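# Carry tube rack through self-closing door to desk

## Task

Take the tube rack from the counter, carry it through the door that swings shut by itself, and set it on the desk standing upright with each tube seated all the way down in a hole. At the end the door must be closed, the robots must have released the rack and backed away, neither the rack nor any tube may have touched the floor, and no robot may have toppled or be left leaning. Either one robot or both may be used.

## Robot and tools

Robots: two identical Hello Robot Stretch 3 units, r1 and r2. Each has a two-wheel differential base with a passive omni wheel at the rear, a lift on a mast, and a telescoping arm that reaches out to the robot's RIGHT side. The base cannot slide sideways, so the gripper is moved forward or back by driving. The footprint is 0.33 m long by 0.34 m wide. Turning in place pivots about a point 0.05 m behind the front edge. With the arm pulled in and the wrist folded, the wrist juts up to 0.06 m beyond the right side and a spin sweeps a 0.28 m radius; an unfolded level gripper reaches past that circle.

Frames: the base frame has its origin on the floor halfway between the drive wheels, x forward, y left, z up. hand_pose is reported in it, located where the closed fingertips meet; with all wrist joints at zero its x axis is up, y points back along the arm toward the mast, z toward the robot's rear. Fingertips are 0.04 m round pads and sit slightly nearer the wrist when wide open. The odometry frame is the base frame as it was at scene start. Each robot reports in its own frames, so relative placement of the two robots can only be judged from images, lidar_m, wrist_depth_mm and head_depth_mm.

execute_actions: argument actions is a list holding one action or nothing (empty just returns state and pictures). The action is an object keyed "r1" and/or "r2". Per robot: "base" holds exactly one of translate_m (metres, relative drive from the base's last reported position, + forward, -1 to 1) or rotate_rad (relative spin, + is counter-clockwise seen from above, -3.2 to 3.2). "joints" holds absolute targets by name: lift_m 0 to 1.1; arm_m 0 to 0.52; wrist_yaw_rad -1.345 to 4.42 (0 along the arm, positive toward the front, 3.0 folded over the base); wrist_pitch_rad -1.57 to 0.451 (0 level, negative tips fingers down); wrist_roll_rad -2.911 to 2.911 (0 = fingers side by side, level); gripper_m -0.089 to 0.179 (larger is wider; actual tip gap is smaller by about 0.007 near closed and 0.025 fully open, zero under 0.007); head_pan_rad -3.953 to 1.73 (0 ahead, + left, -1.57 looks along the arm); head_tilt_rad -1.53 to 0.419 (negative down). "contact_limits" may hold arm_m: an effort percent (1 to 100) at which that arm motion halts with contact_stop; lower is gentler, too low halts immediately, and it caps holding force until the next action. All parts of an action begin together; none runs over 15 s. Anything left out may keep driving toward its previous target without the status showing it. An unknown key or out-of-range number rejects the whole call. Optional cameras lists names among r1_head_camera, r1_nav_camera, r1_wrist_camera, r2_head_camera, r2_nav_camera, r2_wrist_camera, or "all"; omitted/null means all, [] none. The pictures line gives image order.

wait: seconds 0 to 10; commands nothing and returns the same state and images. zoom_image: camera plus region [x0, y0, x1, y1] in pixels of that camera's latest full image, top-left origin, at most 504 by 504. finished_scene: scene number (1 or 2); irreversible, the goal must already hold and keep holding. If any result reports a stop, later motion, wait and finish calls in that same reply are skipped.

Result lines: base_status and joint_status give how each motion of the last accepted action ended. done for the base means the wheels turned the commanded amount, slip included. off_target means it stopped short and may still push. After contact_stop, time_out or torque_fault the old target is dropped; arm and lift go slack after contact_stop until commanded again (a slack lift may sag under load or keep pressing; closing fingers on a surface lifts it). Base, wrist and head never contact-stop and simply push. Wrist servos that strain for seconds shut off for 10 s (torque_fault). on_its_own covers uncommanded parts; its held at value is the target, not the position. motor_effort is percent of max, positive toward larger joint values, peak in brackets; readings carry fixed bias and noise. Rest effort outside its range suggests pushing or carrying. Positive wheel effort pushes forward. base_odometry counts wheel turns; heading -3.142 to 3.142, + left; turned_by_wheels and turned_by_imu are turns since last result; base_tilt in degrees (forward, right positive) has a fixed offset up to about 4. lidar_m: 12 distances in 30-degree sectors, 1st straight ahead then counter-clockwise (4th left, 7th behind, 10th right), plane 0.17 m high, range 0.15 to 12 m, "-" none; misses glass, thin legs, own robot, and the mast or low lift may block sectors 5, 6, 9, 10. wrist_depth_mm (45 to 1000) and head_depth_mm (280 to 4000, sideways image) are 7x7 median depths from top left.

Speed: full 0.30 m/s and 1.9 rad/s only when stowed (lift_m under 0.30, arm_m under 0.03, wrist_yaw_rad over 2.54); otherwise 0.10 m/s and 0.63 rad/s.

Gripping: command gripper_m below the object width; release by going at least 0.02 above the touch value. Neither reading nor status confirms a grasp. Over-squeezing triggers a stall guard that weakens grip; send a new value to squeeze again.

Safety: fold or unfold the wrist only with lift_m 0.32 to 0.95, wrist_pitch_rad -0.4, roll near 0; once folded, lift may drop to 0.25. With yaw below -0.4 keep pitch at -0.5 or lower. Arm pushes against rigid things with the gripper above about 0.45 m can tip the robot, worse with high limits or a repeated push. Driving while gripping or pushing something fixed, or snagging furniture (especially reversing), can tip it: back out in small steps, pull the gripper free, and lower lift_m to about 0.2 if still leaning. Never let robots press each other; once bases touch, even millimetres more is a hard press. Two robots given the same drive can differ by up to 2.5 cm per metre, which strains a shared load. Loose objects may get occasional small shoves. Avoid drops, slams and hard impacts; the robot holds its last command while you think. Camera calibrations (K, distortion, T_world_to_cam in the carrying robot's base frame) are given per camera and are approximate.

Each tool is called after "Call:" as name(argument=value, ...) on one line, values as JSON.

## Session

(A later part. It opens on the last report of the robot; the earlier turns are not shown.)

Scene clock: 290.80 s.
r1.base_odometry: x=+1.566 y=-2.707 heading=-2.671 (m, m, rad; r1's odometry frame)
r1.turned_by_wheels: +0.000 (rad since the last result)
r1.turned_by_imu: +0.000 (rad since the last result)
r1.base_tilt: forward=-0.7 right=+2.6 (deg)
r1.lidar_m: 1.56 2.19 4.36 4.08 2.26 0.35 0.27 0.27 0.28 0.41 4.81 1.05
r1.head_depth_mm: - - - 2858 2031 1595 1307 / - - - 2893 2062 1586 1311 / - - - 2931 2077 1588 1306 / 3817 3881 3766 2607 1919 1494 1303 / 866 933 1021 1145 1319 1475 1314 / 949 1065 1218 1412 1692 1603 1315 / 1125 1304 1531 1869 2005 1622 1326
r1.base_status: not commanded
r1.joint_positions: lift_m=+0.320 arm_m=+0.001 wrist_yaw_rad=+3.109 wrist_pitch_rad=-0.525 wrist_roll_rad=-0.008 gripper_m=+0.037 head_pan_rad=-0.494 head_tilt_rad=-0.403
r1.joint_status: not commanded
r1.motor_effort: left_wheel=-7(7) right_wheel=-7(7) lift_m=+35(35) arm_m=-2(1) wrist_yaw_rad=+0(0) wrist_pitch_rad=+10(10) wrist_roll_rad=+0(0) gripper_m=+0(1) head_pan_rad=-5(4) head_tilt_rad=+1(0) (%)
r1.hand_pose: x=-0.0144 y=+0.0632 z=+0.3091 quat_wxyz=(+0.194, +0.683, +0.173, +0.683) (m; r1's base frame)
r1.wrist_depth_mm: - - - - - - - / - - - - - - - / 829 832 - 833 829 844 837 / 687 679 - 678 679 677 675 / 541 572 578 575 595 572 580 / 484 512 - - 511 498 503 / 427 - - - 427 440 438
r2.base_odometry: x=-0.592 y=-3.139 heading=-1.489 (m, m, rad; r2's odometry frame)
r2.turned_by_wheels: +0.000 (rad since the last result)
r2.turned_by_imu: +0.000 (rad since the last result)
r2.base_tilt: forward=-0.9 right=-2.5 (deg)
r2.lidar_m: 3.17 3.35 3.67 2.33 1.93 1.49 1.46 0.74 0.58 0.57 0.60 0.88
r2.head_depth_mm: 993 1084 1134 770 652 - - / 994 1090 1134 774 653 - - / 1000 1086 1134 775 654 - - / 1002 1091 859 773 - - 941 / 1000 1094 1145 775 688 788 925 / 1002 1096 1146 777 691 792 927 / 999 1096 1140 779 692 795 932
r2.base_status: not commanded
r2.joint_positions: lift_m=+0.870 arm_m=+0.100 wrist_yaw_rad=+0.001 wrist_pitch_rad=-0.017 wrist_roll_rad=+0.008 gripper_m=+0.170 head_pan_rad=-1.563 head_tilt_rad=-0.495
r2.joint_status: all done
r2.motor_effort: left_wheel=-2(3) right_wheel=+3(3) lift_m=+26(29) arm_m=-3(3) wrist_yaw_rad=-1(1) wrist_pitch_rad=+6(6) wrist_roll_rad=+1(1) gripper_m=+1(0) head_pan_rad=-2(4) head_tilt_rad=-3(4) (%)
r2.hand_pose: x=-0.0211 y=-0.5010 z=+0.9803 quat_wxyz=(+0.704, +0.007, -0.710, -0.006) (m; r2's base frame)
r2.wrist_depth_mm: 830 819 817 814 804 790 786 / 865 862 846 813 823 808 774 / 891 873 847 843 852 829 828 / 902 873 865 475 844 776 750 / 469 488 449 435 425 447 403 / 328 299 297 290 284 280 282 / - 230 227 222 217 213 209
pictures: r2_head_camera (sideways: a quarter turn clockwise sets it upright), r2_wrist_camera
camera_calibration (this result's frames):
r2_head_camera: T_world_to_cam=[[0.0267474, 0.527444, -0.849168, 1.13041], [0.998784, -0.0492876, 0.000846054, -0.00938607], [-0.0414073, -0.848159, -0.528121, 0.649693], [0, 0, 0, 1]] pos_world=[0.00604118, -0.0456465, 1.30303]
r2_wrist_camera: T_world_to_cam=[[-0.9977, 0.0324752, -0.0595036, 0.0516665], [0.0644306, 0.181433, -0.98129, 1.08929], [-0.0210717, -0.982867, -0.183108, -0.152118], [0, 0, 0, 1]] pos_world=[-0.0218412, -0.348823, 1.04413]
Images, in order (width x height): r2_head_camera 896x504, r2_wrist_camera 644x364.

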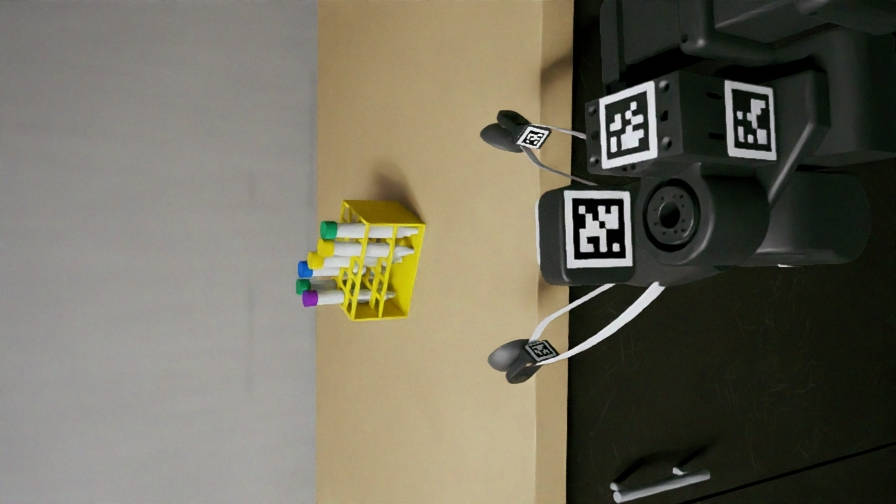

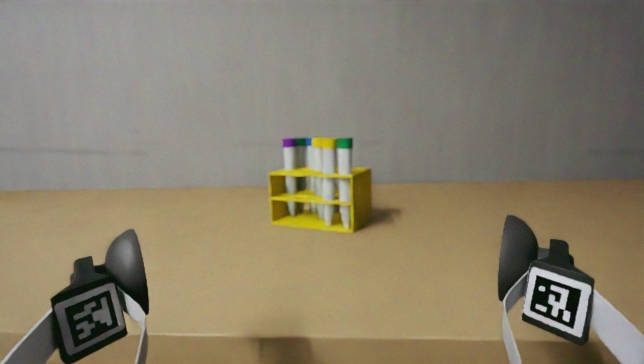

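Call:
execute_actions(actions=[{"r2":{"base":{"rotate_rad":0.296},"joints":{"wrist_yaw_rad":0.857,"gripper_m":0.15}}}], cameras=[])

Call:
execute_actions(actions=[{"r2":{"base":{"translate_m":-0.56},"joints":{"arm_m":0.35,"head_pan_rad":-1.1,"head_tilt_rad":-0.45}}}], cameras=["r2_wrist_camera","r2_head_camera"])

Scene clock: 302.03 s.
r1.base_odometry: x=+1.566 y=-2.707 heading=-2.671 (m, m, rad; r1's odometry frame)
r1.turned_by_wheels: +0.000 (rad since the last result)
r1.turned_by_imu: +0.001 (rad since the last result)
r1.base_tilt: forward=-0.7 right=+2.6 (deg)
r1.lidar_m: 1.56 2.20 4.36 4.08 2.26 0.35 0.27 0.27 0.28 0.41 4.79 1.05
r1.head_depth_mm: - - - 2872 2035 1598 1302 / - - - 2886 2047 1590 1301 / - - - 2903 2066 1596 1304 / 3696 3918 3824 2628 1915 1503 1311 / 860 935 1029 1150 1316 1482 1314 / 943 1067 1210 1424 1701 1602 1326 / 1130 1301 1531 1854 2001 1615 1324
r1.base_status: not commanded
r1.joint_positions: lift_m=+0.320 arm_m=+0.001 wrist_yaw_rad=+3.109 wrist_pitch_rad=-0.525 wrist_roll_rad=-0.008 gripper_m=+0.037 head_pan_rad=-0.494 head_tilt_rad=-0.403
r1.joint_status: not commanded
r1.motor_effort: left_wheel=-7(7) right_wheel=-7(7) lift_m=+34(35) arm_m=-2(2) wrist_yaw_rad=+0(1) wrist_pitch_rad=+10(9) wrist_roll_rad=+0(0) gripper_m=-1(0) head_pan_rad=-4(4) head_tilt_rad=+1(1) (%)
r1.hand_pose: x=-0.0144 y=+0.0632 z=+0.3091 quat_wxyz=(+0.194, +0.683, +0.173, +0.683) (m; r1's base frame)
r1.wrist_depth_mm: - - - - - - - / - - - - - - - / 837 823 - 821 835 831 821 / 684 679 - 674 690 681 685 / 540 572 577 575 598 574 574 / 486 514 - - 513 500 493 / 427 - - - 431 444 441
r2.base_odometry: x=-0.592 y=-3.139 heading=-1.193 (m, m, rad; r2's odometry frame)
r2.turned_by_wheels: +0.296 (rad since the last result)
r2.turned_by_imu: +0.290 (rad since the last result)
r2.base_tilt: forward=-0.9 right=-2.4 (deg)
r2.lidar_m: 3.18 3.94 3.58 2.32 1.60 1.46 0.96 0.62 0.57 0.57 0.71 2.88
r2.head_depth_mm: 963 1045 1092 770 626 - 833 / 994 1079 1064 773 635 - 888 / 1021 1110 1138 772 685 - 945 / 1053 1147 1143 772 732 - 1027 / 1085 1187 1142 773 745 - 1073 / 1117 1225 1141 774 806 - 1126 / 1156 1272 1138 784 850 1002 1227
r2.base_status: done
r2.joint_positions: lift_m=+0.870 arm_m=+0.100 wrist_yaw_rad=+0.854 wrist_pitch_rad=-0.017 wrist_roll_rad=+0.008 gripper_m=+0.150 head_pan_rad=-1.563 head_tilt_rad=-0.495
r2.joint_status: all done
r2.motor_effort: left_wheel=-3(6) right_wheel=+3(8) lift_m=+26(26) arm_m=-3(3) wrist_yaw_rad=+3(4) wrist_pitch_rad=+6(6) wrist_roll_rad=+1(1) gripper_m=+0(75) head_pan_rad=-5(3) head_tilt_rad=-3(3) (%)
r2.hand_pose: x=+0.1715 y=-0.4132 z=+0.9803 quat_wxyz=(+0.644, +0.300, -0.643, +0.286) (m; r2's base frame)
r2.wrist_depth_mm: - - - - - - 796 / - - - - - - 802 / - - - - - - 808 / - - - - 814 792 734 / - - - - 519 451 396 / - - - - 528 - 275 / - - - - 540 370 247
pictures: none
No camera images: the call's "cameras" was empty. Leave "cameras" out to get every camera's image.

Scene clock: 309.03 s.
r1.base_odometry: x=+1.566 y=-2.707 heading=-2.671 (m, m, rad; r1's odometry frame)
r1.turned_by_wheels: +0.000 (rad since the last result)
r1.turned_by_imu: +0.001 (rad since the last result)
r1.base_tilt: forward=-0.7 right=+2.5 (deg)
r1.lidar_m: 1.56 2.38 4.36 4.08 2.25 0.35 0.27 0.27 0.28 0.41 4.78 1.05
r1.head_depth_mm: - - - 2916 2046 1588 1305 / - - - 2912 2052 1592 1309 / 3992 - - 2871 2062 1610 1301 / 3726 3806 3857 2592 1915 1493 1308 / 865 936 1028 1161 1314 1480 1314 / 948 1069 1216 1411 1688 1611 1319 / 1131 1296 1536 1852 2004 1607 1320
r1.base_status: not commanded
r1.joint_positions: lift_m=+0.320 arm_m=+0.001 wrist_yaw_rad=+3.109 wrist_pitch_rad=-0.525 wrist_roll_rad=-0.008 gripper_m=+0.037 head_pan_rad=-0.494 head_tilt_rad=-0.403
r1.joint_status: not commanded
r1.motor_effort: left_wheel=-7(7) right_wheel=-7(7) lift_m=+35(35) arm_m=-2(2) wrist_yaw_rad=-1(0) wrist_pitch_rad=+9(9) wrist_roll_rad=+0(0) gripper_m=+0(0) head_pan_rad=-4(3) head_tilt_rad=+1(1) (%)
r1.hand_pose: x=-0.0144 y=+0.0632 z=+0.3091 quat_wxyz=(+0.194, +0.683, +0.173, +0.683) (m; r1's base frame)
r1.wrist_depth_mm: - - - - - - - / - - - - - - - / 833 833 - 830 840 838 859 / 681 669 - 676 679 687 685 / 543 578 573 574 597 578 575 / 488 508 - - 508 494 495 / 429 - - - 430 442 441
r2.base_odometry: x=-0.799 y=-2.618 heading=-1.193 (m, m, rad; r2's odometry frame)
r2.turned_by_wheels: +0.000 (rad since the last result)
r2.turned_by_imu: -0.002 (rad since the last result)
r2.base_tilt: forward=-0.8 right=-2.4 (deg)
r2.lidar_m: 3.72 4.18 2.42 1.62 1.03 0.94 0.94 0.40 0.36 0.37 0.45 0.92
r2.head_depth_mm: 919 982 1043 935 570 487 511 / 991 1059 1114 832 612 508 573 / 1065 1158 1185 817 613 582 666 / 1159 1261 1269 826 614 677 783 / 1281 1398 1273 829 688 803 950 / 1415 1568 1277 830 819 980 1258 / 1587 1783 1281 876 990 1264 1344
r2.base_status: done
r2.joint_positions: lift_m=+0.870 arm_m=+0.350 wrist_yaw_rad=+0.856 wrist_pitch_rad=-0.017 wrist_roll_rad=+0.008 gripper_m=+0.150 head_pan_rad=-1.107 head_tilt_rad=-0.458
r2.joint_status: all done
r2.motor_effort: left_wheel=-3(7) right_wheel=+3(5) lift_m=+26(26) arm_m=+3(5) wrist_yaw_rad=+1(3) wrist_pitch_rad=+6(6) wrist_roll_rad=+1(1) gripper_m=+0(0) head_pan_rad=+2(23) head_tilt_rad=+6(15) (%)
r2.hand_pose: x=+0.1718 y=-0.6625 z=+0.9803 quat_wxyz=(+0.643, +0.300, -0.643, +0.287) (m; r2's base frame)
r2.wrist_depth_mm: - - - - 750 533 419 / - - - - 780 538 424 / - - - - 791 557 426 / - - 901 375 685 557 435 / - 500 440 360 277 446 399 / 323 - 292 268 271 - 272 / 232 210 218 215 211 200 207
pictures: r2_head_camera (sideways: a quarter turn clockwise sets it upright), r2_wrist_camera
camera_calibration (this result's frames):
r2_head_camera: T_world_to_cam=[[-0.194242, 0.457216, -0.867884, 1.15616], [0.918368, 0.395716, 0.00292901, -0.0116074], [0.344775, -0.796469, -0.496758, 0.606529], [0, 0, 0, 1]] pos_world=[0.0261189, -0.0409411, 1.30475]
r2_wrist_camera: T_world_to_cam=[[-0.679285, -0.731458, -0.0595034, -0.311366], [-0.0946074, 0.167686, -0.98129, 1.12437], [0.727751, -0.660947, -0.183108, -0.222129], [0, 0, 0, 1]] pos_world=[0.0565222, -0.563108, 1.04413]
Images, in order (width x height): r2_head_camera 896x504, r2_wrist_camera 644x364.

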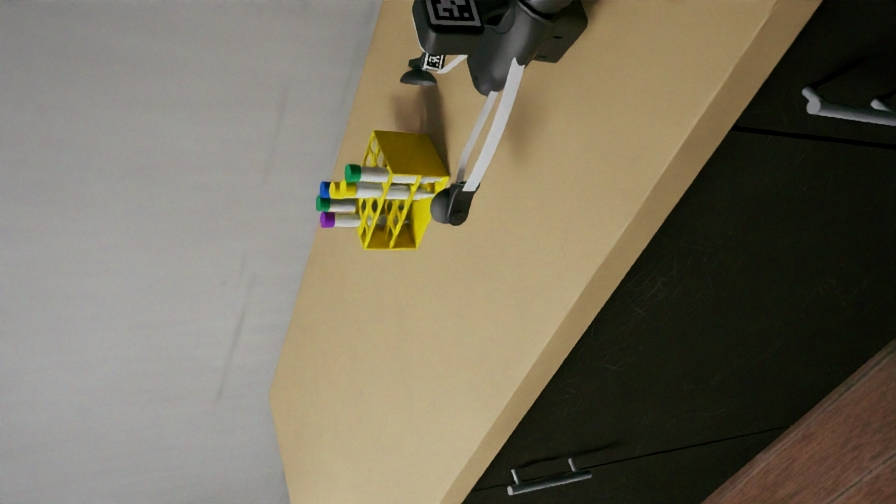

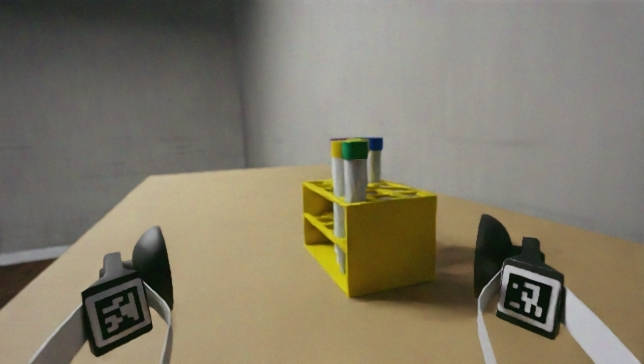

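Call:
execute_actions(actions=[{"r2":{"joints":{"arm_m":0.46,"wrist_yaw_rad":0.95,"lift_m":0.852,"gripper_m":0.17}}}], cameras=["r2_wrist_camera","r2_head_camera"])

Scene clock: 321.40 s.
r1.base_odometry: x=+1.566 y=-2.707 heading=-2.671 (m, m, rad; r1's odometry frame)
r1.turned_by_wheels: +0.000 (rad since the last result)
r1.turned_by_imu: +0.001 (rad since the last result)
r1.base_tilt: forward=-0.7 right=+2.5 (deg)
r1.lidar_m: 1.56 2.38 4.36 4.07 2.25 0.36 0.27 0.27 0.29 0.41 4.79 1.06
r1.head_depth_mm: - - - 2863 2052 1594 1299 / - - - 2973 2074 1600 1302 / - - - 2909 2057 1596 1302 / 3707 3802 3831 2596 1915 1504 1310 / 863 938 1028 1148 1303 1480 1314 / 950 1064 1212 1410 1692 1617 1310 / 1127 1296 1526 1853 2011 1626 1324
r1.base_status: not commanded
r1.joint_positions: lift_m=+0.320 arm_m=+0.001 wrist_yaw_rad=+3.109 wrist_pitch_rad=-0.525 wrist_roll_rad=-0.008 gripper_m=+0.037 head_pan_rad=-0.494 head_tilt_rad=-0.403
r1.joint_status: not commanded
r1.motor_effort: left_wheel=-7(7) right_wheel=-7(7) lift_m=+35(35) arm_m=-1(2) wrist_yaw_rad=-1(1) wrist_pitch_rad=+10(10) wrist_roll_rad=+0(0) gripper_m=-1(0) head_pan_rad=-4(4) head_tilt_rad=+1(1) (%)
r1.hand_pose: x=-0.0144 y=+0.0632 z=+0.3091 quat_wxyz=(+0.194, +0.683, +0.173, +0.683) (m; r1's base frame)
r1.wrist_depth_mm: - - - - - - - / - - - - - - - / 818 825 - 825 842 835 823 / 692 671 - 679 688 676 681 / 543 572 574 572 589 574 582 / 482 514 - - 513 498 496 / 427 - - - 430 443 439
r2.base_odometry: x=-0.799 y=-2.618 heading=-1.193 (m, m, rad; r2's odometry frame)
r2.turned_by_wheels: +0.000 (rad since the last result)
r2.turned_by_imu: -0.001 (rad since the last result)
r2.base_tilt: forward=-0.8 right=-2.4 (deg)
r2.lidar_m: 3.71 4.19 2.43 1.62 1.03 0.94 0.94 0.40 0.36 0.37 0.45 0.92
r2.head_depth_mm: 915 980 1043 - 611 486 511 / 989 1058 1115 826 612 509 572 / 1063 1161 1185 787 613 583 665 / 1160 1266 1271 826 611 679 783 / 1270 1397 1282 828 690 800 950 / 1407 1577 1275 829 820 977 1258 / 1573 1796 1272 878 990 1258 1351
r2.base_status: not commanded
r2.joint_positions: lift_m=+0.852 arm_m=+0.460 wrist_yaw_rad=+0.948 wrist_pitch_rad=-0.017 wrist_roll_rad=+0.008 gripper_m=+0.170 head_pan_rad=-1.107 head_tilt_rad=-0.458
r2.joint_status: all done
r2.motor_effort: left_wheel=-3(3) right_wheel=+3(3) lift_m=+21(25) arm_m=+4(3) wrist_yaw_rad=+2(3) wrist_pitch_rad=+6(6) wrist_roll_rad=+1(1) gripper_m=+0(75) head_pan_rad=+2(3) head_tilt_rad=+6(5) (%)
r2.hand_pose: x=+0.1864 y=-0.7540 z=+0.9625 quat_wxyz=(+0.630, +0.329, -0.629, +0.316) (m; r2's base frame)
r2.wrist_depth_mm: - - - - 703 474 357 / - - - - 701 476 358 / - - - 272 726 492 360 / - - 658 244 635 488 365 / 407 419 347 193 325 381 345 / 283 255 236 199 227 240 241 / - 191 188 184 183 179 169
pictures: r2_head_camera (sideways: a quarter turn clockwise sets it upright), r2_wrist_camera
camera_calibration (this result's frames):
r2_head_camera: T_world_to_cam=[[-0.194225, 0.457182, -0.867907, 1.15619], [0.918368, 0.395716, 0.00293155, -0.0116107], [0.344785, -0.796488, -0.496719, 0.606479], [0, 0, 0, 1]] pos_world=[0.0261189, -0.040941, 1.30475]
r2_wrist_camera: T_world_to_cam=[[-0.609189, -0.790789, -0.0595027, -0.42726], [-0.109635, 0.158294, -0.981286, 1.11941], [0.78541, -0.591266, -0.183129, -0.254686], [0, 0, 0, 1]] pos_world=[0.0624765, -0.665655, 1.0264]
Images, in order (width x height): r2_head_camera 896x504, r2_wrist_camera 644x364.

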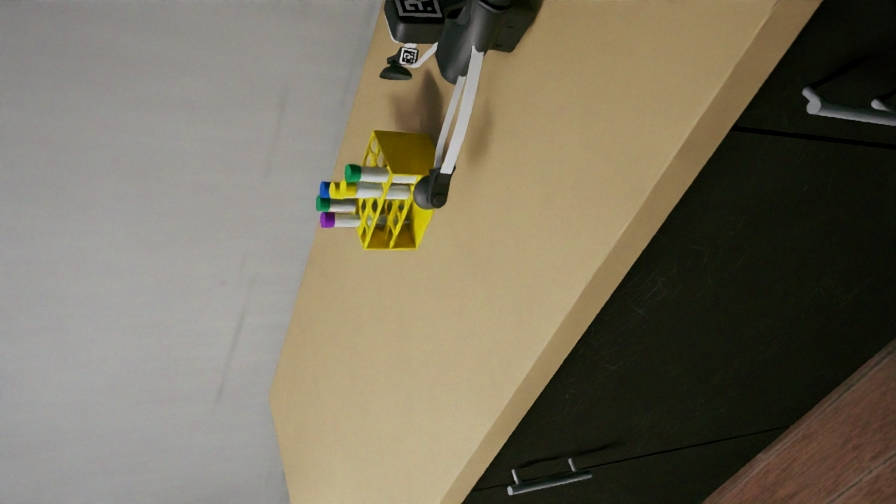

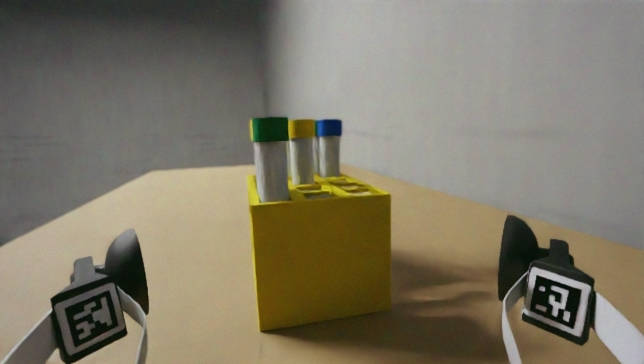

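Call:
execute_actions(actions=[{"r2":{"base":{"translate_m":0.06},"joints":{"arm_m":0.52,"wrist_yaw_rad":1.03}}}], cameras=["r2_wrist_camera","r2_head_camera"])

Scene clock: 329.60 s.
r1.base_odometry: x=+1.566 y=-2.707 heading=-2.671 (m, m, rad; r1's odometry frame)
r1.turned_by_wheels: +0.000 (rad since the last result)
r1.turned_by_imu: +0.001 (rad since the last result)
r1.base_tilt: forward=-0.7 right=+2.5 (deg)
r1.lidar_m: 1.56 2.36 4.36 4.07 2.26 0.35 0.27 0.27 0.29 0.41 4.77 1.06
r1.head_depth_mm: - - - 2840 2061 1591 1299 / - - - 2885 2059 1597 1309 / - - - 2907 2060 1607 1307 / 3660 3885 3799 2585 1915 1498 1312 / 867 937 1025 1152 1312 1470 1312 / 949 1060 1219 1420 1686 1612 1317 / 1131 1299 1537 1856 2032 1613 1331
r1.base_status: not commanded
r1.joint_positions: lift_m=+0.320 arm_m=+0.001 wrist_yaw_rad=+3.109 wrist_pitch_rad=-0.525 wrist_roll_rad=-0.008 gripper_m=+0.037 head_pan_rad=-0.494 head_tilt_rad=-0.403
r1.joint_status: not commanded
r1.motor_effort: left_wheel=-7(7) right_wheel=-7(7) lift_m=+35(35) arm_m=-2(2) wrist_yaw_rad=+0(0) wrist_pitch_rad=+10(10) wrist_roll_rad=+0(0) gripper_m=+0(0) head_pan_rad=-4(3) head_tilt_rad=+1(1) (%)
r1.hand_pose: x=-0.0144 y=+0.0632 z=+0.3091 quat_wxyz=(+0.194, +0.683, +0.173, +0.683) (m; r1's base frame)
r1.wrist_depth_mm: - - - - - - - / - - - - - - - / 827 816 - 828 817 827 832 / 685 677 - 685 675 679 687 / 538 575 569 577 600 577 574 / 487 516 - - 509 501 500 / 426 - - - 434 438 442
r2.base_odometry: x=-0.777 y=-2.674 heading=-1.193 (m, m, rad; r2's odometry frame)
r2.turned_by_wheels: +0.000 (rad since the last result)
r2.turned_by_imu: -0.001 (rad since the last result)
r2.base_tilt: forward=-0.9 right=-2.4 (deg)
r2.lidar_m: 3.66 4.14 2.71 1.72 1.09 0.99 1.00 0.42 0.38 0.39 0.48 0.97
r2.head_depth_mm: 936 998 1069 747 610 498 537 / 1008 1086 1132 786 612 532 618 / 1093 1180 1217 788 612 628 709 / 1188 1293 1269 826 638 723 835 / 1312 1429 1275 829 721 852 1014 / 1451 1602 1279 831 873 1044 1283 / 1617 1834 1286 922 1072 1347 1355
r2.base_status: done
r2.joint_positions: lift_m=+0.852 arm_m=+0.520 wrist_yaw_rad=+1.028 wrist_pitch_rad=-0.017 wrist_roll_rad=+0.008 gripper_m=+0.170 head_pan_rad=-1.107 head_tilt_rad=-0.458
r2.joint_status: all done
r2.motor_effort: left_wheel=-3(4) right_wheel=+3(8) lift_m=+21(21) arm_m=+4(5) wrist_yaw_rad=+3(4) wrist_pitch_rad=+6(6) wrist_roll_rad=+1(1) gripper_m=+0(0) head_pan_rad=+3(3) head_tilt_rad=+6(5) (%)
r2.hand_pose: x=+0.1976 y=-0.7970 z=+0.9625 quat_wxyz=(+0.617, +0.354, -0.615, +0.341) (m; r2's base frame)
r2.wrist_depth_mm: - - - - 761 482 352 / - - - - 765 488 357 / - - 104 186 781 486 357 / - - 109 183 670 495 360 / 451 418 111 139 136 379 337 / 280 254 104 108 113 238 239 / - 189 107 111 117 179 169
pictures: r2_head_camera (sideways: a quarter turn clockwise sets it upright), r2_wrist_camera
camera_calibration (this result's frames):
r2_head_camera: T_world_to_cam=[[-0.194197, 0.457126, -0.867942, 1.15624], [0.918368, 0.395716, 0.00293563, -0.011616], [0.344801, -0.79652, -0.496657, 0.606398], [0, 0, 0, 1]] pos_world=[0.0261188, -0.0409408, 1.30475]
r2_wrist_camera: T_world_to_cam=[[-0.544369, -0.836733, -0.0595028, -0.503862], [-0.121876, 0.149074, -0.981286, 1.12251], [0.829945, -0.52693, -0.183129, -0.246444], [0, 0, 0, 1]] pos_world=[0.0670559, -0.718794, 1.0264]
Images, in order (width x height): r2_head_camera 896x504, r2_wrist_camera 644x364.

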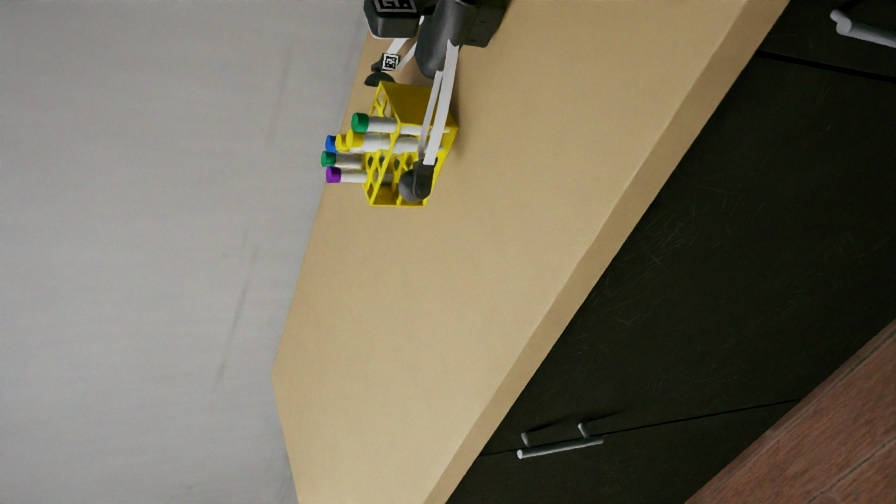

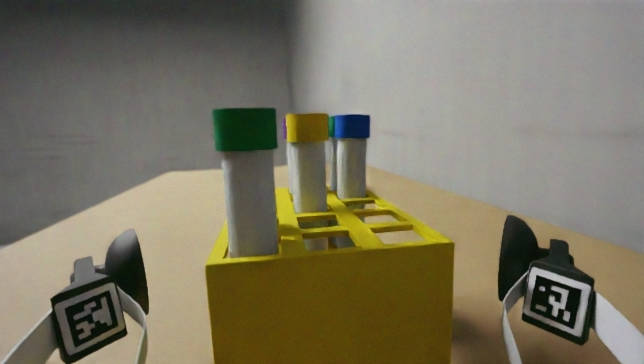

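Call:
execute_actions(actions=[{"r2":{"base":{"translate_m":0.015}}}], cameras=[])

Call:
execute_actions(actions=[{"r2":{"joints":{"gripper_m":0.075}}}], cameras=["r2_wrist_camera","r2_head_camera"])

Scene clock: 332.77 s.
r1.base_odometry: x=+1.566 y=-2.707 heading=-2.671 (m, m, rad; r1's odometry frame)
r1.turned_by_wheels: +0.000 (rad since the last result)
r1.turned_by_imu: +0.000 (rad since the last result)
r1.base_tilt: forward=-0.7 right=+2.5 (deg)
r1.lidar_m: 1.56 2.28 4.35 4.08 2.26 0.36 0.27 0.27 0.28 0.41 4.80 1.05
r1.head_depth_mm: - - - 2848 2056 1597 1303 / - - - 2876 2050 1601 1294 / - - - 2930 2060 1605 1299 / 3709 3835 3866 2654 1900 1501 1301 / 870 937 1028 1156 1318 1475 1313 / 951 1069 1212 1421 1705 1598 1330 / 1123 1288 1539 1888 2011 1600 1323
r1.base_status: not commanded
r1.joint_positions: lift_m=+0.320 arm_m=+0.001 wrist_yaw_rad=+3.109 wrist_pitch_rad=-0.525 wrist_roll_rad=-0.008 gripper_m=+0.037 head_pan_rad=-0.494 head_tilt_rad=-0.403
r1.joint_status: not commanded
r1.motor_effort: left_wheel=-7(7) right_wheel=-7(7) lift_m=+35(35) arm_m=-2(1) wrist_yaw_rad=+0(1) wrist_pitch_rad=+10(10) wrist_roll_rad=+0(0) gripper_m=+0(0) head_pan_rad=-3(4) head_tilt_rad=+2(1) (%)
r1.hand_pose: x=-0.0144 y=+0.0632 z=+0.3091 quat_wxyz=(+0.194, +0.683, +0.173, +0.683) (m; r1's base frame)
r1.wrist_depth_mm: - - - - - - - / - - - - - - - / 821 823 - 831 842 847 841 / 679 679 - 678 677 676 686 / 541 575 573 574 595 570 575 / 485 513 - - 512 503 500 / 427 - - - 428 440 442
r2.base_odometry: x=-0.771 y=-2.688 heading=-1.194 (m, m, rad; r2's odometry frame)
r2.turned_by_wheels: +0.000 (rad since the last result)
r2.turned_by_imu: -0.001 (rad since the last result)
r2.base_tilt: forward=-1.0 right=-2.4 (deg)
r2.lidar_m: 3.62 4.15 2.71 1.72 1.11 1.01 1.01 0.43 0.39 0.39 0.49 0.99
r2.head_depth_mm: 943 1005 1076 749 610 500 551 / 1010 1084 1136 783 612 537 627 / 1096 1185 1216 787 611 637 720 / 1197 1298 1267 827 661 734 849 / 1305 1436 1269 829 740 867 1032 / 1457 1606 1273 833 886 1058 1283 / 1628 1834 1285 922 1091 1373 1359
r2.base_status: done
r2.joint_positions: lift_m=+0.852 arm_m=+0.520 wrist_yaw_rad=+1.028 wrist_pitch_rad=-0.017 wrist_roll_rad=+0.008 gripper_m=+0.170 head_pan_rad=-1.107 head_tilt_rad=-0.458
r2.joint_status: not commanded
r2.motor_effort: left_wheel=-3(4) right_wheel=+3(8) lift_m=+21(21) arm_m=+3(3) wrist_yaw_rad=+2(2) wrist_pitch_rad=+6(6) wrist_roll_rad=+1(1) gripper_m=+0(0) head_pan_rad=+1(3) head_tilt_rad=+5(6) (%)
r2.hand_pose: x=+0.1976 y=-0.7970 z=+0.9625 quat_wxyz=(+0.617, +0.354, -0.615, +0.341) (m; r2's base frame)
r2.wrist_depth_mm: - - - - 756 483 354 / - - - - 783 490 360 / - - 91 144 727 498 363 / - - 560 151 640 508 367 / 450 419 318 138 146 381 343 / 281 256 96 94 98 101 239 / - 190 93 96 101 164 169
pictures: none
No camera images: the call's "cameras" was empty. Leave "cameras" out to get every camera's image.

Scene clock: 334.20 s.
r1.base_odometry: x=+1.566 y=-2.707 heading=-2.671 (m, m, rad; r1's odometry frame)
r1.turned_by_wheels: +0.000 (rad since the last result)
r1.turned_by_imu: +0.000 (rad since the last result)
r1.base_tilt: forward=-0.7 right=+2.5 (deg)
r1.lidar_m: 1.56 2.27 4.33 4.07 2.25 0.35 0.27 0.27 0.28 0.41 4.79 1.05
r1.head_depth_mm: - - - 2848 2044 1593 1312 / - - - 2878 2042 1603 1303 / - - - 2897 2052 1591 1311 / 3640 3815 3799 2578 1912 1494 1309 / 865 935 1027 1146 1309 1472 1320 / 948 1065 1220 1425 1692 1631 1316 / 1132 1297 1536 1845 2024 1612 1329
r1.base_status: not commanded
r1.joint_positions: lift_m=+0.320 arm_m=+0.001 wrist_yaw_rad=+3.109 wrist_pitch_rad=-0.525 wrist_roll_rad=-0.008 gripper_m=+0.037 head_pan_rad=-0.494 head_tilt_rad=-0.403
r1.joint_status: not commanded
r1.motor_effort: left_wheel=-7(7) right_wheel=-7(7) lift_m=+35(35) arm_m=-2(1) wrist_yaw_rad=-1(0) wrist_pitch_rad=+10(10) wrist_roll_rad=+0(0) gripper_m=+0(0) head_pan_rad=-4(4) head_tilt_rad=+1(1) (%)
r1.hand_pose: x=-0.0144 y=+0.0632 z=+0.3091 quat_wxyz=(+0.194, +0.683, +0.173, +0.683) (m; r1's base frame)
r1.wrist_depth_mm: - - - - - - - / - - - - - - - / 830 832 - 831 830 834 829 / 677 671 - 679 684 681 676 / 538 569 574 582 595 579 577 / 486 509 - - 514 498 502 / 425 - - - 432 441 438
r2.base_odometry: x=-0.771 y=-2.688 heading=-1.194 (m, m, rad; r2's odometry frame)
r2.turned_by_wheels: +0.000 (rad since the last result)
r2.turned_by_imu: +0.000 (rad since the last result)
r2.base_tilt: forward=-0.8 right=-2.4 (deg)
r2.lidar_m: 3.66 4.14 2.72 1.72 1.11 1.01 1.01 0.43 0.39 0.39 0.49 0.99
r2.head_depth_mm: 944 1006 1072 750 612 501 550 / 1016 1089 1145 786 611 537 625 / 1097 1180 1223 802 614 635 718 / 1190 1301 1270 828 662 735 844 / 1308 1440 1272 825 741 866 1030 / 1467 1609 1278 828 888 1057 1283 / 1636 1842 1279 928 1090 1369 1350
r2.base_status: not commanded
r2.joint_positions: lift_m=+0.852 arm_m=+0.520 wrist_yaw_rad=+1.029 wrist_pitch_rad=-0.017 wrist_roll_rad=+0.008 gripper_m=+0.076 head_pan_rad=-1.107 head_tilt_rad=-0.458
r2.joint_status: all done
r2.motor_effort: left_wheel=-3(3) right_wheel=+3(3) lift_m=+21(21) arm_m=+4(4) wrist_yaw_rad=+1(2) wrist_pitch_rad=+6(6) wrist_roll_rad=+1(1) gripper_m=-12(84) head_pan_rad=+2(2) head_tilt_rad=+6(5) (%)
r2.hand_pose: x=+0.1977 y=-0.7968 z=+0.9625 quat_wxyz=(+0.616, +0.354, -0.615, +0.341) (m; r2's base frame)
r2.wrist_depth_mm: - - - - 768 493 357 / - - - - 778 492 359 / - - 128 197 788 496 365 / - - 196 198 682 508 366 / 452 398 131 116 135 352 343 / 263 257 105 113 129 244 233 / 195 182 167 116 134 172 178
pictures: r2_head_camera (sideways: a quarter turn clockwise sets it upright), r2_wrist_camera
camera_calibration (this result's frames):
r2_head_camera: T_world_to_cam=[[-0.194197, 0.457126, -0.867942, 1.15624], [0.918368, 0.395716, 0.00293564, -0.011616], [0.344801, -0.79652, -0.496657, 0.606398], [0, 0, 0, 1]] pos_world=[0.0261188, -0.0409408, 1.30475]
r2_wrist_camera: T_world_to_cam=[[-0.543525, -0.837281, -0.059504, -0.504213], [-0.122026, 0.148952, -0.981286, 1.12243], [0.830476, -0.526093, -0.183129, -0.24588], [0, 0, 0, 1]] pos_world=[0.0671103, -0.718712, 1.0264]
Images, in order (width x height): r2_head_camera 896x504, r2_wrist_camera 644x364.

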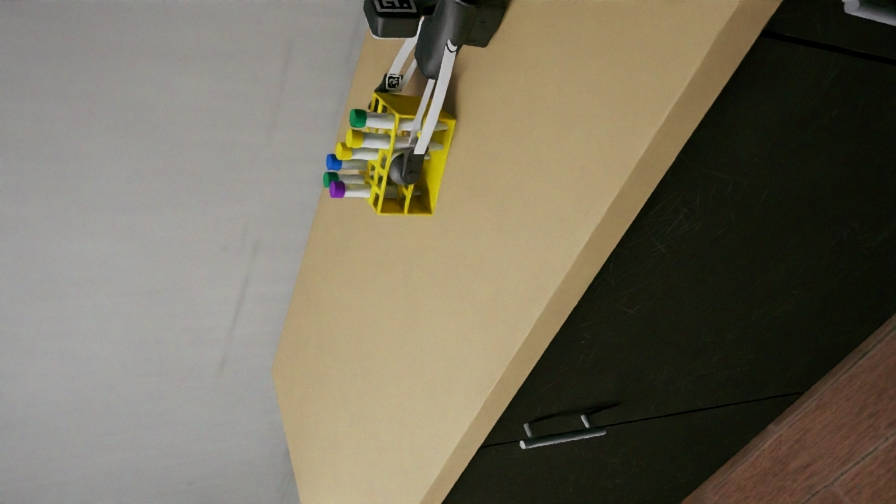

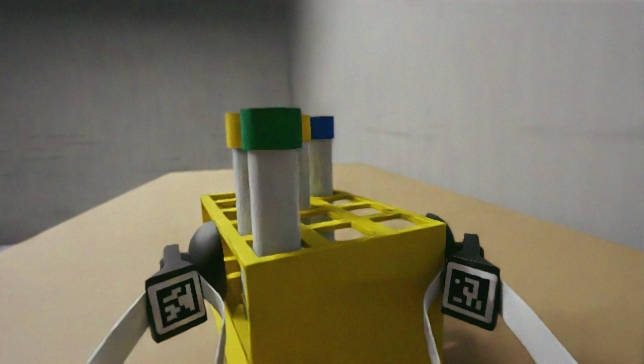

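Call:
execute_actions(actions=[{"r2":{"joints":{"gripper_m":0.17}}}], cameras=["r2_wrist_camera"])

Scene clock: 338.93 s.
r1.base_odometry: x=+1.566 y=-2.707 heading=-2.671 (m, m, rad; r1's odometry frame)
r1.turned_by_wheels: +0.000 (rad since the last result)
r1.turned_by_imu: +0.001 (rad since the last result)
r1.base_tilt: forward=-0.6 right=+2.5 (deg)
r1.lidar_m: 1.56 2.28 4.36 4.08 2.25 0.35 0.27 0.27 0.29 0.41 4.80 1.05
r1.head_depth_mm: - - - 2886 2038 1600 1301 / - - - 2917 2046 1595 1310 / - - - 2893 2065 1598 1310 / 3703 3860 3867 2609 1917 1493 1308 / 867 937 1027 1156 1309 1472 1314 / 950 1061 1210 1422 1687 1606 1315 / 1132 1296 1519 1865 2013 1627 1318
r1.base_status: not commanded
r1.joint_positions: lift_m=+0.320 arm_m=+0.001 wrist_yaw_rad=+3.109 wrist_pitch_rad=-0.525 wrist_roll_rad=-0.008 gripper_m=+0.037 head_pan_rad=-0.494 head_tilt_rad=-0.403
r1.joint_status: not commanded
r1.motor_effort: left_wheel=-7(7) right_wheel=-7(7) lift_m=+34(35) arm_m=-2(1) wrist_yaw_rad=+0(0) wrist_pitch_rad=+10(9) wrist_roll_rad=+0(0) gripper_m=-1(1) head_pan_rad=-4(4) head_tilt_rad=+1(1) (%)
r1.hand_pose: x=-0.0144 y=+0.0632 z=+0.3091 quat_wxyz=(+0.194, +0.683, +0.173, +0.683) (m; r1's base frame)
r1.wrist_depth_mm: - - - - - - - / - - - - - - - / 833 824 - 820 831 822 830 / 679 678 - 687 682 685 684 / 546 572 580 583 594 570 575 / 485 513 - - 514 499 505 / 430 - - - 432 439 437
r2.base_odometry: x=-0.771 y=-2.688 heading=-1.194 (m, m, rad; r2's odometry frame)
r2.turned_by_wheels: +0.000 (rad since the last result)
r2.turned_by_imu: -0.001 (rad since the last result)
r2.base_tilt: forward=-0.9 right=-2.3 (deg)
r2.lidar_m: 3.66 4.16 2.72 1.72 1.11 1.01 1.02 0.43 0.39 0.39 0.49 0.99
r2.head_depth_mm: 945 1006 1072 747 610 500 549 / 1015 1090 1147 784 611 537 626 / 1095 1184 1217 787 613 638 719 / 1195 1297 1269 825 662 732 846 / 1311 1446 1274 829 740 867 1028 / 1454 1611 1281 832 887 1059 1281 / 1634 1828 1279 922 1091 1368 1355
r2.base_status: not commanded
r2.joint_positions: lift_m=+0.852 arm_m=+0.520 wrist_yaw_rad=+1.029 wrist_pitch_rad=-0.017 wrist_roll_rad=+0.008 gripper_m=+0.170 head_pan_rad=-1.107 head_tilt_rad=-0.458
r2.joint_status: all done
r2.motor_effort: left_wheel=-3(3) right_wheel=+3(3) lift_m=+21(21) arm_m=+4(4) wrist_yaw_rad=+2(1) wrist_pitch_rad=+6(6) wrist_roll_rad=+1(1) gripper_m=+1(84) head_pan_rad=+2(1) head_tilt_rad=+6(5) (%)
r2.hand_pose: x=+0.1977 y=-0.7968 z=+0.9625 quat_wxyz=(+0.616, +0.354, -0.615, +0.341) (m; r2's base frame)
r2.wrist_depth_mm: - - - - 760 482 353 / - - - - 775 493 358 / - - 126 197 789 498 362 / - - 195 197 691 505 367 / 453 419 145 115 135 381 346 / 283 256 164 112 131 238 239 / - 190 171 115 135 179 169
pictures: r2_wrist_camera
camera_calibration (this result's frames):
r2_wrist_camera: T_world_to_cam=[[-0.543523, -0.837282, -0.0595027, -0.504215], [-0.122027, 0.148951, -0.981286, 1.12243], [0.830477, -0.526091, -0.183129, -0.245879], [0, 0, 0, 1]] pos_world=[0.0671105, -0.718712, 1.0264]
Images, in order (width x height): r2_wrist_camera 644x364.

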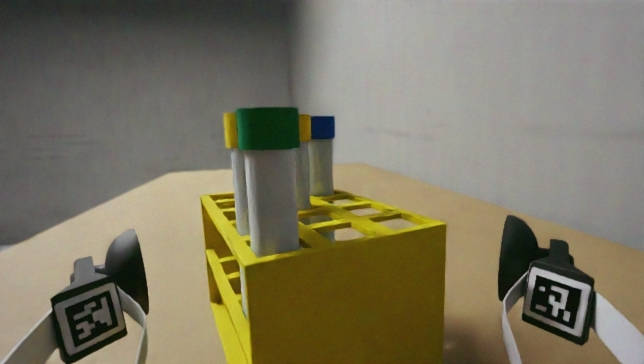

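Call:
execute_actions(actions=[{"r2":{"base":{"translate_m":0.03},"joints":{"gripper_m":0.179}}}], cameras=["r2_wrist_camera"])

Call:
execute_actions(actions=[{"r2":{"base":{"translate_m":0.03},"joints":{"arm_m":0.475}}}], cameras=["r2_wrist_camera","r2_head_camera"])

Scene clock: 345.47 s.
r1.base_odometry: x=+1.566 y=-2.707 heading=-2.671 (m, m, rad; r1's odometry frame)
r1.turned_by_wheels: +0.000 (rad since the last result)
r1.turned_by_imu: +0.001 (rad since the last result)
r1.base_tilt: forward=-0.6 right=+2.5 (deg)
r1.lidar_m: 1.56 2.25 4.36 4.08 2.25 0.35 0.27 0.27 0.29 0.41 4.79 1.05
r1.head_depth_mm: - - - 2875 2039 1588 1299 / - - - 2880 2042 1592 1305 / - - - 2892 2097 1588 1301 / 3743 3845 3801 2606 1884 1496 1320 / 868 936 1025 1144 1314 1480 1315 / 947 1064 1219 1415 1688 1611 1321 / 1121 1296 1528 1857 2008 1616 1326
r1.base_status: not commanded
r1.joint_positions: lift_m=+0.320 arm_m=+0.001 wrist_yaw_rad=+3.109 wrist_pitch_rad=-0.525 wrist_roll_rad=-0.008 gripper_m=+0.037 head_pan_rad=-0.494 head_tilt_rad=-0.403
r1.joint_status: not commanded
r1.motor_effort: left_wheel=-7(7) right_wheel=-7(7) lift_m=+35(35) arm_m=-2(2) wrist_yaw_rad=+0(1) wrist_pitch_rad=+10(9) wrist_roll_rad=+0(0) gripper_m=-1(1) head_pan_rad=-4(3) head_tilt_rad=+0(2) (%)
r1.hand_pose: x=-0.0144 y=+0.0632 z=+0.3091 quat_wxyz=(+0.194, +0.683, +0.173, +0.683) (m; r1's base frame)
r1.wrist_depth_mm: - - - - - - - / - - - - - - - / 818 822 - 830 823 834 832 / 675 673 - 674 682 674 682 / 535 581 574 581 592 571 572 / 484 514 - - 511 502 500 / 426 - - - 430 440 444
r2.base_odometry: x=-0.760 y=-2.716 heading=-1.194 (m, m, rad; r2's odometry frame)
r2.turned_by_wheels: +0.000 (rad since the last result)
r2.turned_by_imu: -0.001 (rad since the last result)
r2.base_tilt: forward=-0.8 right=-2.4 (deg)
r2.lidar_m: 3.61 4.14 2.71 1.77 1.14 1.04 1.04 0.44 0.40 0.40 0.50 1.02
r2.head_depth_mm: 953 1017 1088 750 611 508 570 / 1025 1099 1151 784 611 570 645 / 1105 1203 1232 786 613 655 743 / 1205 1309 1263 826 663 757 872 / 1323 1452 1273 827 771 896 1058 / 1469 1629 1279 834 905 1093 1315 / 1637 1853 1288 945 1124 1421 1348
r2.base_status: done
r2.joint_positions: lift_m=+0.852 arm_m=+0.520 wrist_yaw_rad=+1.029 wrist_pitch_rad=-0.017 wrist_roll_rad=+0.008 gripper_m=+0.179 head_pan_rad=-1.107 head_tilt_rad=-0.458
r2.joint_status: all done
r2.motor_effort: left_wheel=-3(5) right_wheel=+3(7) lift_m=+21(21) arm_m=+4(3) wrist_yaw_rad=+1(2) wrist_pitch_rad=+6(6) wrist_roll_rad=+1(1) gripper_m=+1(48) head_pan_rad=+2(2) head_tilt_rad=+5(5) (%)
r2.hand_pose: x=+0.1977 y=-0.7968 z=+0.9625 quat_wxyz=(+0.616, +0.354, -0.615, +0.341) (m; r2's base frame)
r2.wrist_depth_mm: - - - - 781 493 369 / - - - - 799 503 371 / - - - 78 802 513 376 / - - 761 82 686 498 381 / - 395 188 84 136 350 343 / 282 256 201 84 93 105 245 / - 191 176 81 93 112 169
pictures: r2_wrist_camera
camera_calibration (this result's frames):
r2_wrist_camera: T_world_to_cam=[[-0.543523, -0.837282, -0.0595026, -0.504215], [-0.122027, 0.148951, -0.981286, 1.12243], [0.830477, -0.526091, -0.183129, -0.245879], [0, 0, 0, 1]] pos_world=[0.0671105, -0.718712, 1.0264]
Images, in order (width x height): r2_wrist_camera 644x364.

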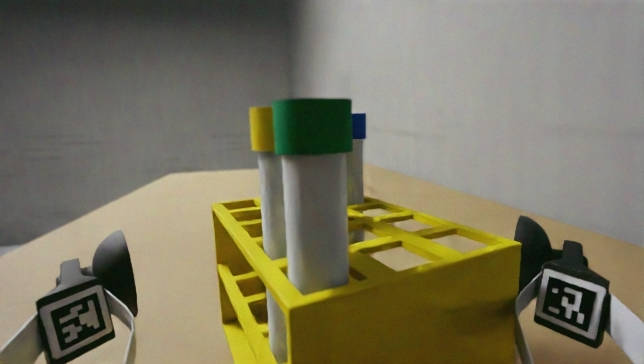

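Scene clock: 346.90 s.
r1.base_odometry: x=+1.566 y=-2.707 heading=-2.671 (m, m, rad; r1's odometry frame)
r1.turned_by_wheels: +0.000 (rad since the last result)
r1.turned_by_imu: +0.000 (rad since the last result)
r1.base_tilt: forward=-0.7 right=+2.6 (deg)
r1.lidar_m: 1.56 2.24 4.37 4.06 2.26 0.36 0.27 0.27 0.28 0.41 4.80 1.05
r1.head_depth_mm: - - - 2850 2040 1580 1306 / - - - 2867 2048 1598 1305 / - - - 2889 2087 1620 1313 / 3747 3853 3838 2591 1904 1483 1308 / 867 938 1023 1153 1317 1482 1317 / 949 1058 1222 1410 1677 1620 1314 / 1129 1291 1529 1866 2003 1624 1327
r1.base_status: not commanded
r1.joint_positions: lift_m=+0.320 arm_m=+0.001 wrist_yaw_rad=+3.109 wrist_pitch_rad=-0.525 wrist_roll_rad=-0.008 gripper_m=+0.037 head_pan_rad=-0.494 head_tilt_rad=-0.403
r1.joint_status: not commanded
r1.motor_effort: left_wheel=-7(7) right_wheel=-7(7) lift_m=+35(35) arm_m=-2(2) wrist_yaw_rad=-1(1) wrist_pitch_rad=+9(9) wrist_roll_rad=+0(0) gripper_m=-1(0) head_pan_rad=-4(4) head_tilt_rad=+1(1) (%)
r1.hand_pose: x=-0.0144 y=+0.0632 z=+0.3091 quat_wxyz=(+0.194, +0.683, +0.173, +0.683) (m; r1's base frame)
r1.wrist_depth_mm: - - - - - - - / - - - - - - - / 833 827 - 836 816 816 834 / 678 675 - 682 683 680 685 / 541 568 577 579 593 574 581 / 480 510 - - 512 505 496 / 429 - - - 429 442 442
r2.base_odometry: x=-0.749 y=-2.744 heading=-1.194 (m, m, rad; r2's odometry frame)
r2.turned_by_wheels: +0.000 (rad since the last result)
r2.turned_by_imu: +0.000 (rad since the last result)
r2.base_tilt: forward=-0.9 right=-2.3 (deg)
r2.lidar_m: 3.59 4.12 2.73 2.35 1.18 1.06 1.07 0.45 0.41 0.42 0.51 1.04
r2.head_depth_mm: 961 1028 1092 - 611 518 586 / 1033 1113 1168 755 611 594 664 / 1121 1209 1249 784 619 674 763 / 1218 1323 1275 830 683 778 896 / 1337 1464 1285 827 790 921 1095 / 1481 1645 1285 876 921 1127 1324 / 1663 1863 1282 973 1162 1506 1353
r2.base_status: done
r2.joint_positions: lift_m=+0.852 arm_m=+0.475 wrist_yaw_rad=+1.029 wrist_pitch_rad=-0.017 wrist_roll_rad=+0.008 gripper_m=+0.179 head_pan_rad=-1.107 head_tilt_rad=-0.458
r2.joint_status: all done
r2.motor_effort: left_wheel=-3(6) right_wheel=+3(6) lift_m=+21(21) arm_m=-3(3) wrist_yaw_rad=+2(1) wrist_pitch_rad=+6(6) wrist_roll_rad=+1(1) gripper_m=+0(0) head_pan_rad=+2(1) head_tilt_rad=+5(6) (%)
r2.hand_pose: x=+0.1977 y=-0.7522 z=+0.9625 quat_wxyz=(+0.616, +0.354, -0.615, +0.341) (m; r2's base frame)
r2.wrist_depth_mm: - - - - 895 572 417 / - - - - 904 569 418 / - - - 91 863 584 429 / - - 785 96 675 560 429 / - 401 347 98 136 133 343 / 305 255 238 94 101 111 245 / - 190 189 95 104 117 170
pictures: r2_head_camera (sideways: a quarter turn clockwise sets it upright), r2_wrist_camera
camera_calibration (this result's frames):
r2_head_camera: T_world_to_cam=[[-0.194193, 0.457118, -0.867947, 1.15624], [0.918368, 0.395717, 0.00293622, -0.0116168], [0.344804, -0.796525, -0.496648, 0.606386], [0, 0, 0, 1]] pos_world=[0.0261188, -0.0409407, 1.30475]
r2_wrist_camera: T_world_to_cam=[[-0.543524, -0.837282, -0.0595025, -0.466896], [-0.122027, 0.148951, -0.981286, 1.11579], [0.830476, -0.526092, -0.183129, -0.22243], [0, 0, 0, 1]] pos_world=[0.0671104, -0.67414, 1.0264]
Images, in order (width x height): r2_head_camera 896x504, r2_wrist_camera 644x364.

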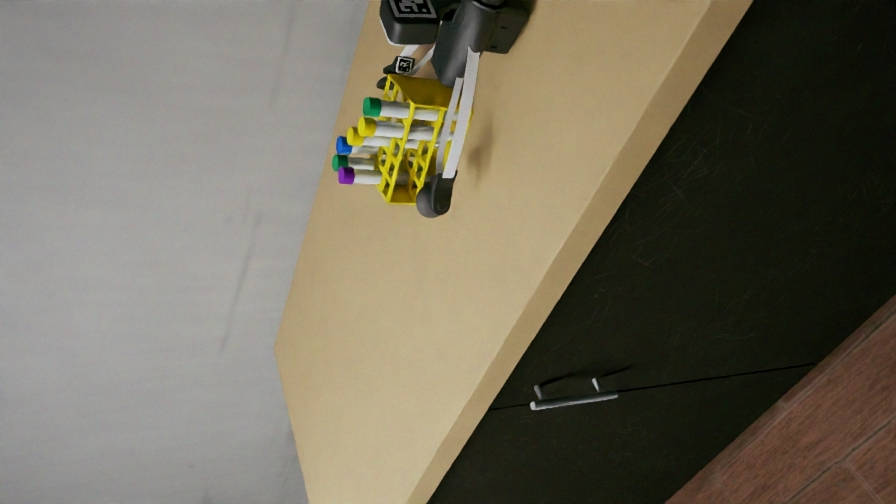

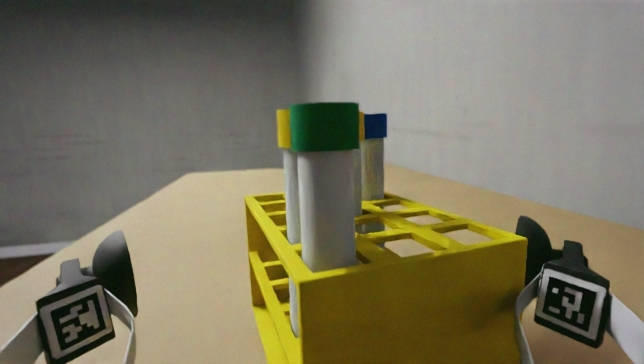

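Working; continue dragging.

Call:
execute_actions(actions=[{"r2":{"base":{"translate_m":0.045},"joints":{"arm_m":0.415}}}], cameras=["r2_wrist_camera"])

Scene clock: 350.40 s.
r1.base_odometry: x=+1.566 y=-2.707 heading=-2.671 (m, m, rad; r1's odometry frame)
r1.turned_by_wheels: +0.000 (rad since the last result)
r1.turned_by_imu: +0.000 (rad since the last result)
r1.base_tilt: forward=-0.7 right=+2.5 (deg)
r1.lidar_m: 1.56 2.23 4.33 4.08 2.25 0.35 0.27 0.27 0.28 0.41 4.79 1.05
r1.head_depth_mm: - - - 2860 2038 1589 1304 / - - - 2894 2031 1601 1305 / - - - 2925 2070 1616 1304 / 3725 3785 3828 2595 1903 1492 1317 / 866 938 1023 1148 1311 1470 1326 / 942 1067 1219 1423 1694 1617 1314 / 1132 1296 1537 1871 2016 1618 1326
r1.base_status: not commanded
r1.joint_positions: lift_m=+0.320 arm_m=+0.001 wrist_yaw_rad=+3.109 wrist_pitch_rad=-0.525 wrist_roll_rad=-0.008 gripper_m=+0.037 head_pan_rad=-0.494 head_tilt_rad=-0.403
r1.joint_status: not commanded
r1.motor_effort: left_wheel=-7(7) right_wheel=-7(7) lift_m=+35(35) arm_m=-1(2) wrist_yaw_rad=-1(1) wrist_pitch_rad=+9(9) wrist_roll_rad=+0(0) gripper_m=-1(0) head_pan_rad=-4(3) head_tilt_rad=+1(0) (%)
r1.hand_pose: x=-0.0144 y=+0.0632 z=+0.3091 quat_wxyz=(+0.194, +0.683, +0.173, +0.683) (m; r1's base frame)
r1.wrist_depth_mm: - - - - - - - / - - - - - - - / 830 838 - 826 841 836 843 / 677 680 - 673 691 679 683 / 540 570 575 575 591 581 573 / 487 511 - - 514 502 498 / 425 - - - 432 440 439
r2.base_odometry: x=-0.733 y=-2.786 heading=-1.194 (m, m, rad; r2's odometry frame)
r2.turned_by_wheels: +0.000 (rad since the last result)
r2.turned_by_imu: -0.001 (rad since the last result)
r2.base_tilt: forward=-0.9 right=-2.4 (deg)
r2.lidar_m: 3.55 4.14 2.71 2.34 1.22 1.11 1.12 0.47 0.43 0.43 0.54 1.08
r2.head_depth_mm: 980 1042 1094 - 589 535 613 / 1052 1123 1177 744 610 621 692 / 1139 1230 1260 778 635 705 795 / 1233 1350 1269 829 703 812 937 / 1356 1487 1274 831 831 959 1142 / 1506 1669 1280 878 982 1165 1320 / 1686 1908 1285 991 1204 1504 1349
r2.base_status: done
r2.joint_positions: lift_m=+0.852 arm_m=+0.415 wrist_yaw_rad=+1.029 wrist_pitch_rad=-0.017 wrist_roll_rad=+0.008 gripper_m=+0.179 head_pan_rad=-1.107 head_tilt_rad=-0.458
r2.joint_status: all done
r2.motor_effort: left_wheel=-3(4) right_wheel=+2(7) lift_m=+21(21) arm_m=-3(6) wrist_yaw_rad=+1(1) wrist_pitch_rad=+6(6) wrist_roll_rad=+1(1) gripper_m=+0(0) head_pan_rad=+1(2) head_tilt_rad=+5(5) (%)
r2.hand_pose: x=+0.1977 y=-0.6922 z=+0.9625 quat_wxyz=(+0.616, +0.354, -0.615, +0.341) (m; r2's base frame)
r2.wrist_depth_mm: - - - - - 654 488 / - - - - - 677 492 / - - - 116 874 691 497 / - - 797 143 198 625 486 / - - 381 128 135 123 342 / - 257 252 115 118 123 246 / - 190 188 119 121 127 170
pictures: r2_wrist_camera
camera_calibration (this result's frames):
r2_wrist_camera: T_world_to_cam=[[-0.543523, -0.837282, -0.0595028, -0.416658], [-0.122027, 0.148951, -0.981287, 1.10685], [0.830477, -0.526091, -0.183129, -0.190864], [0, 0, 0, 1]] pos_world=[0.0671105, -0.614139, 1.0264]
Images, in order (width x height): r2_wrist_camera 644x364.

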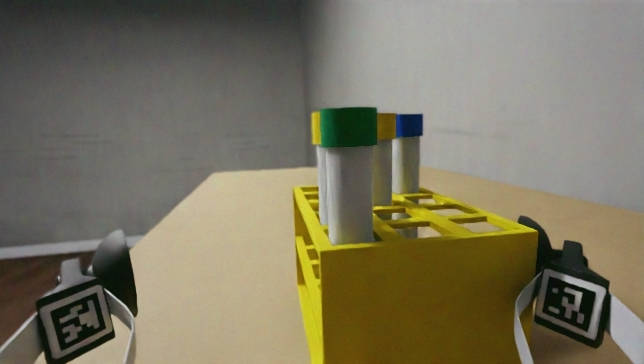

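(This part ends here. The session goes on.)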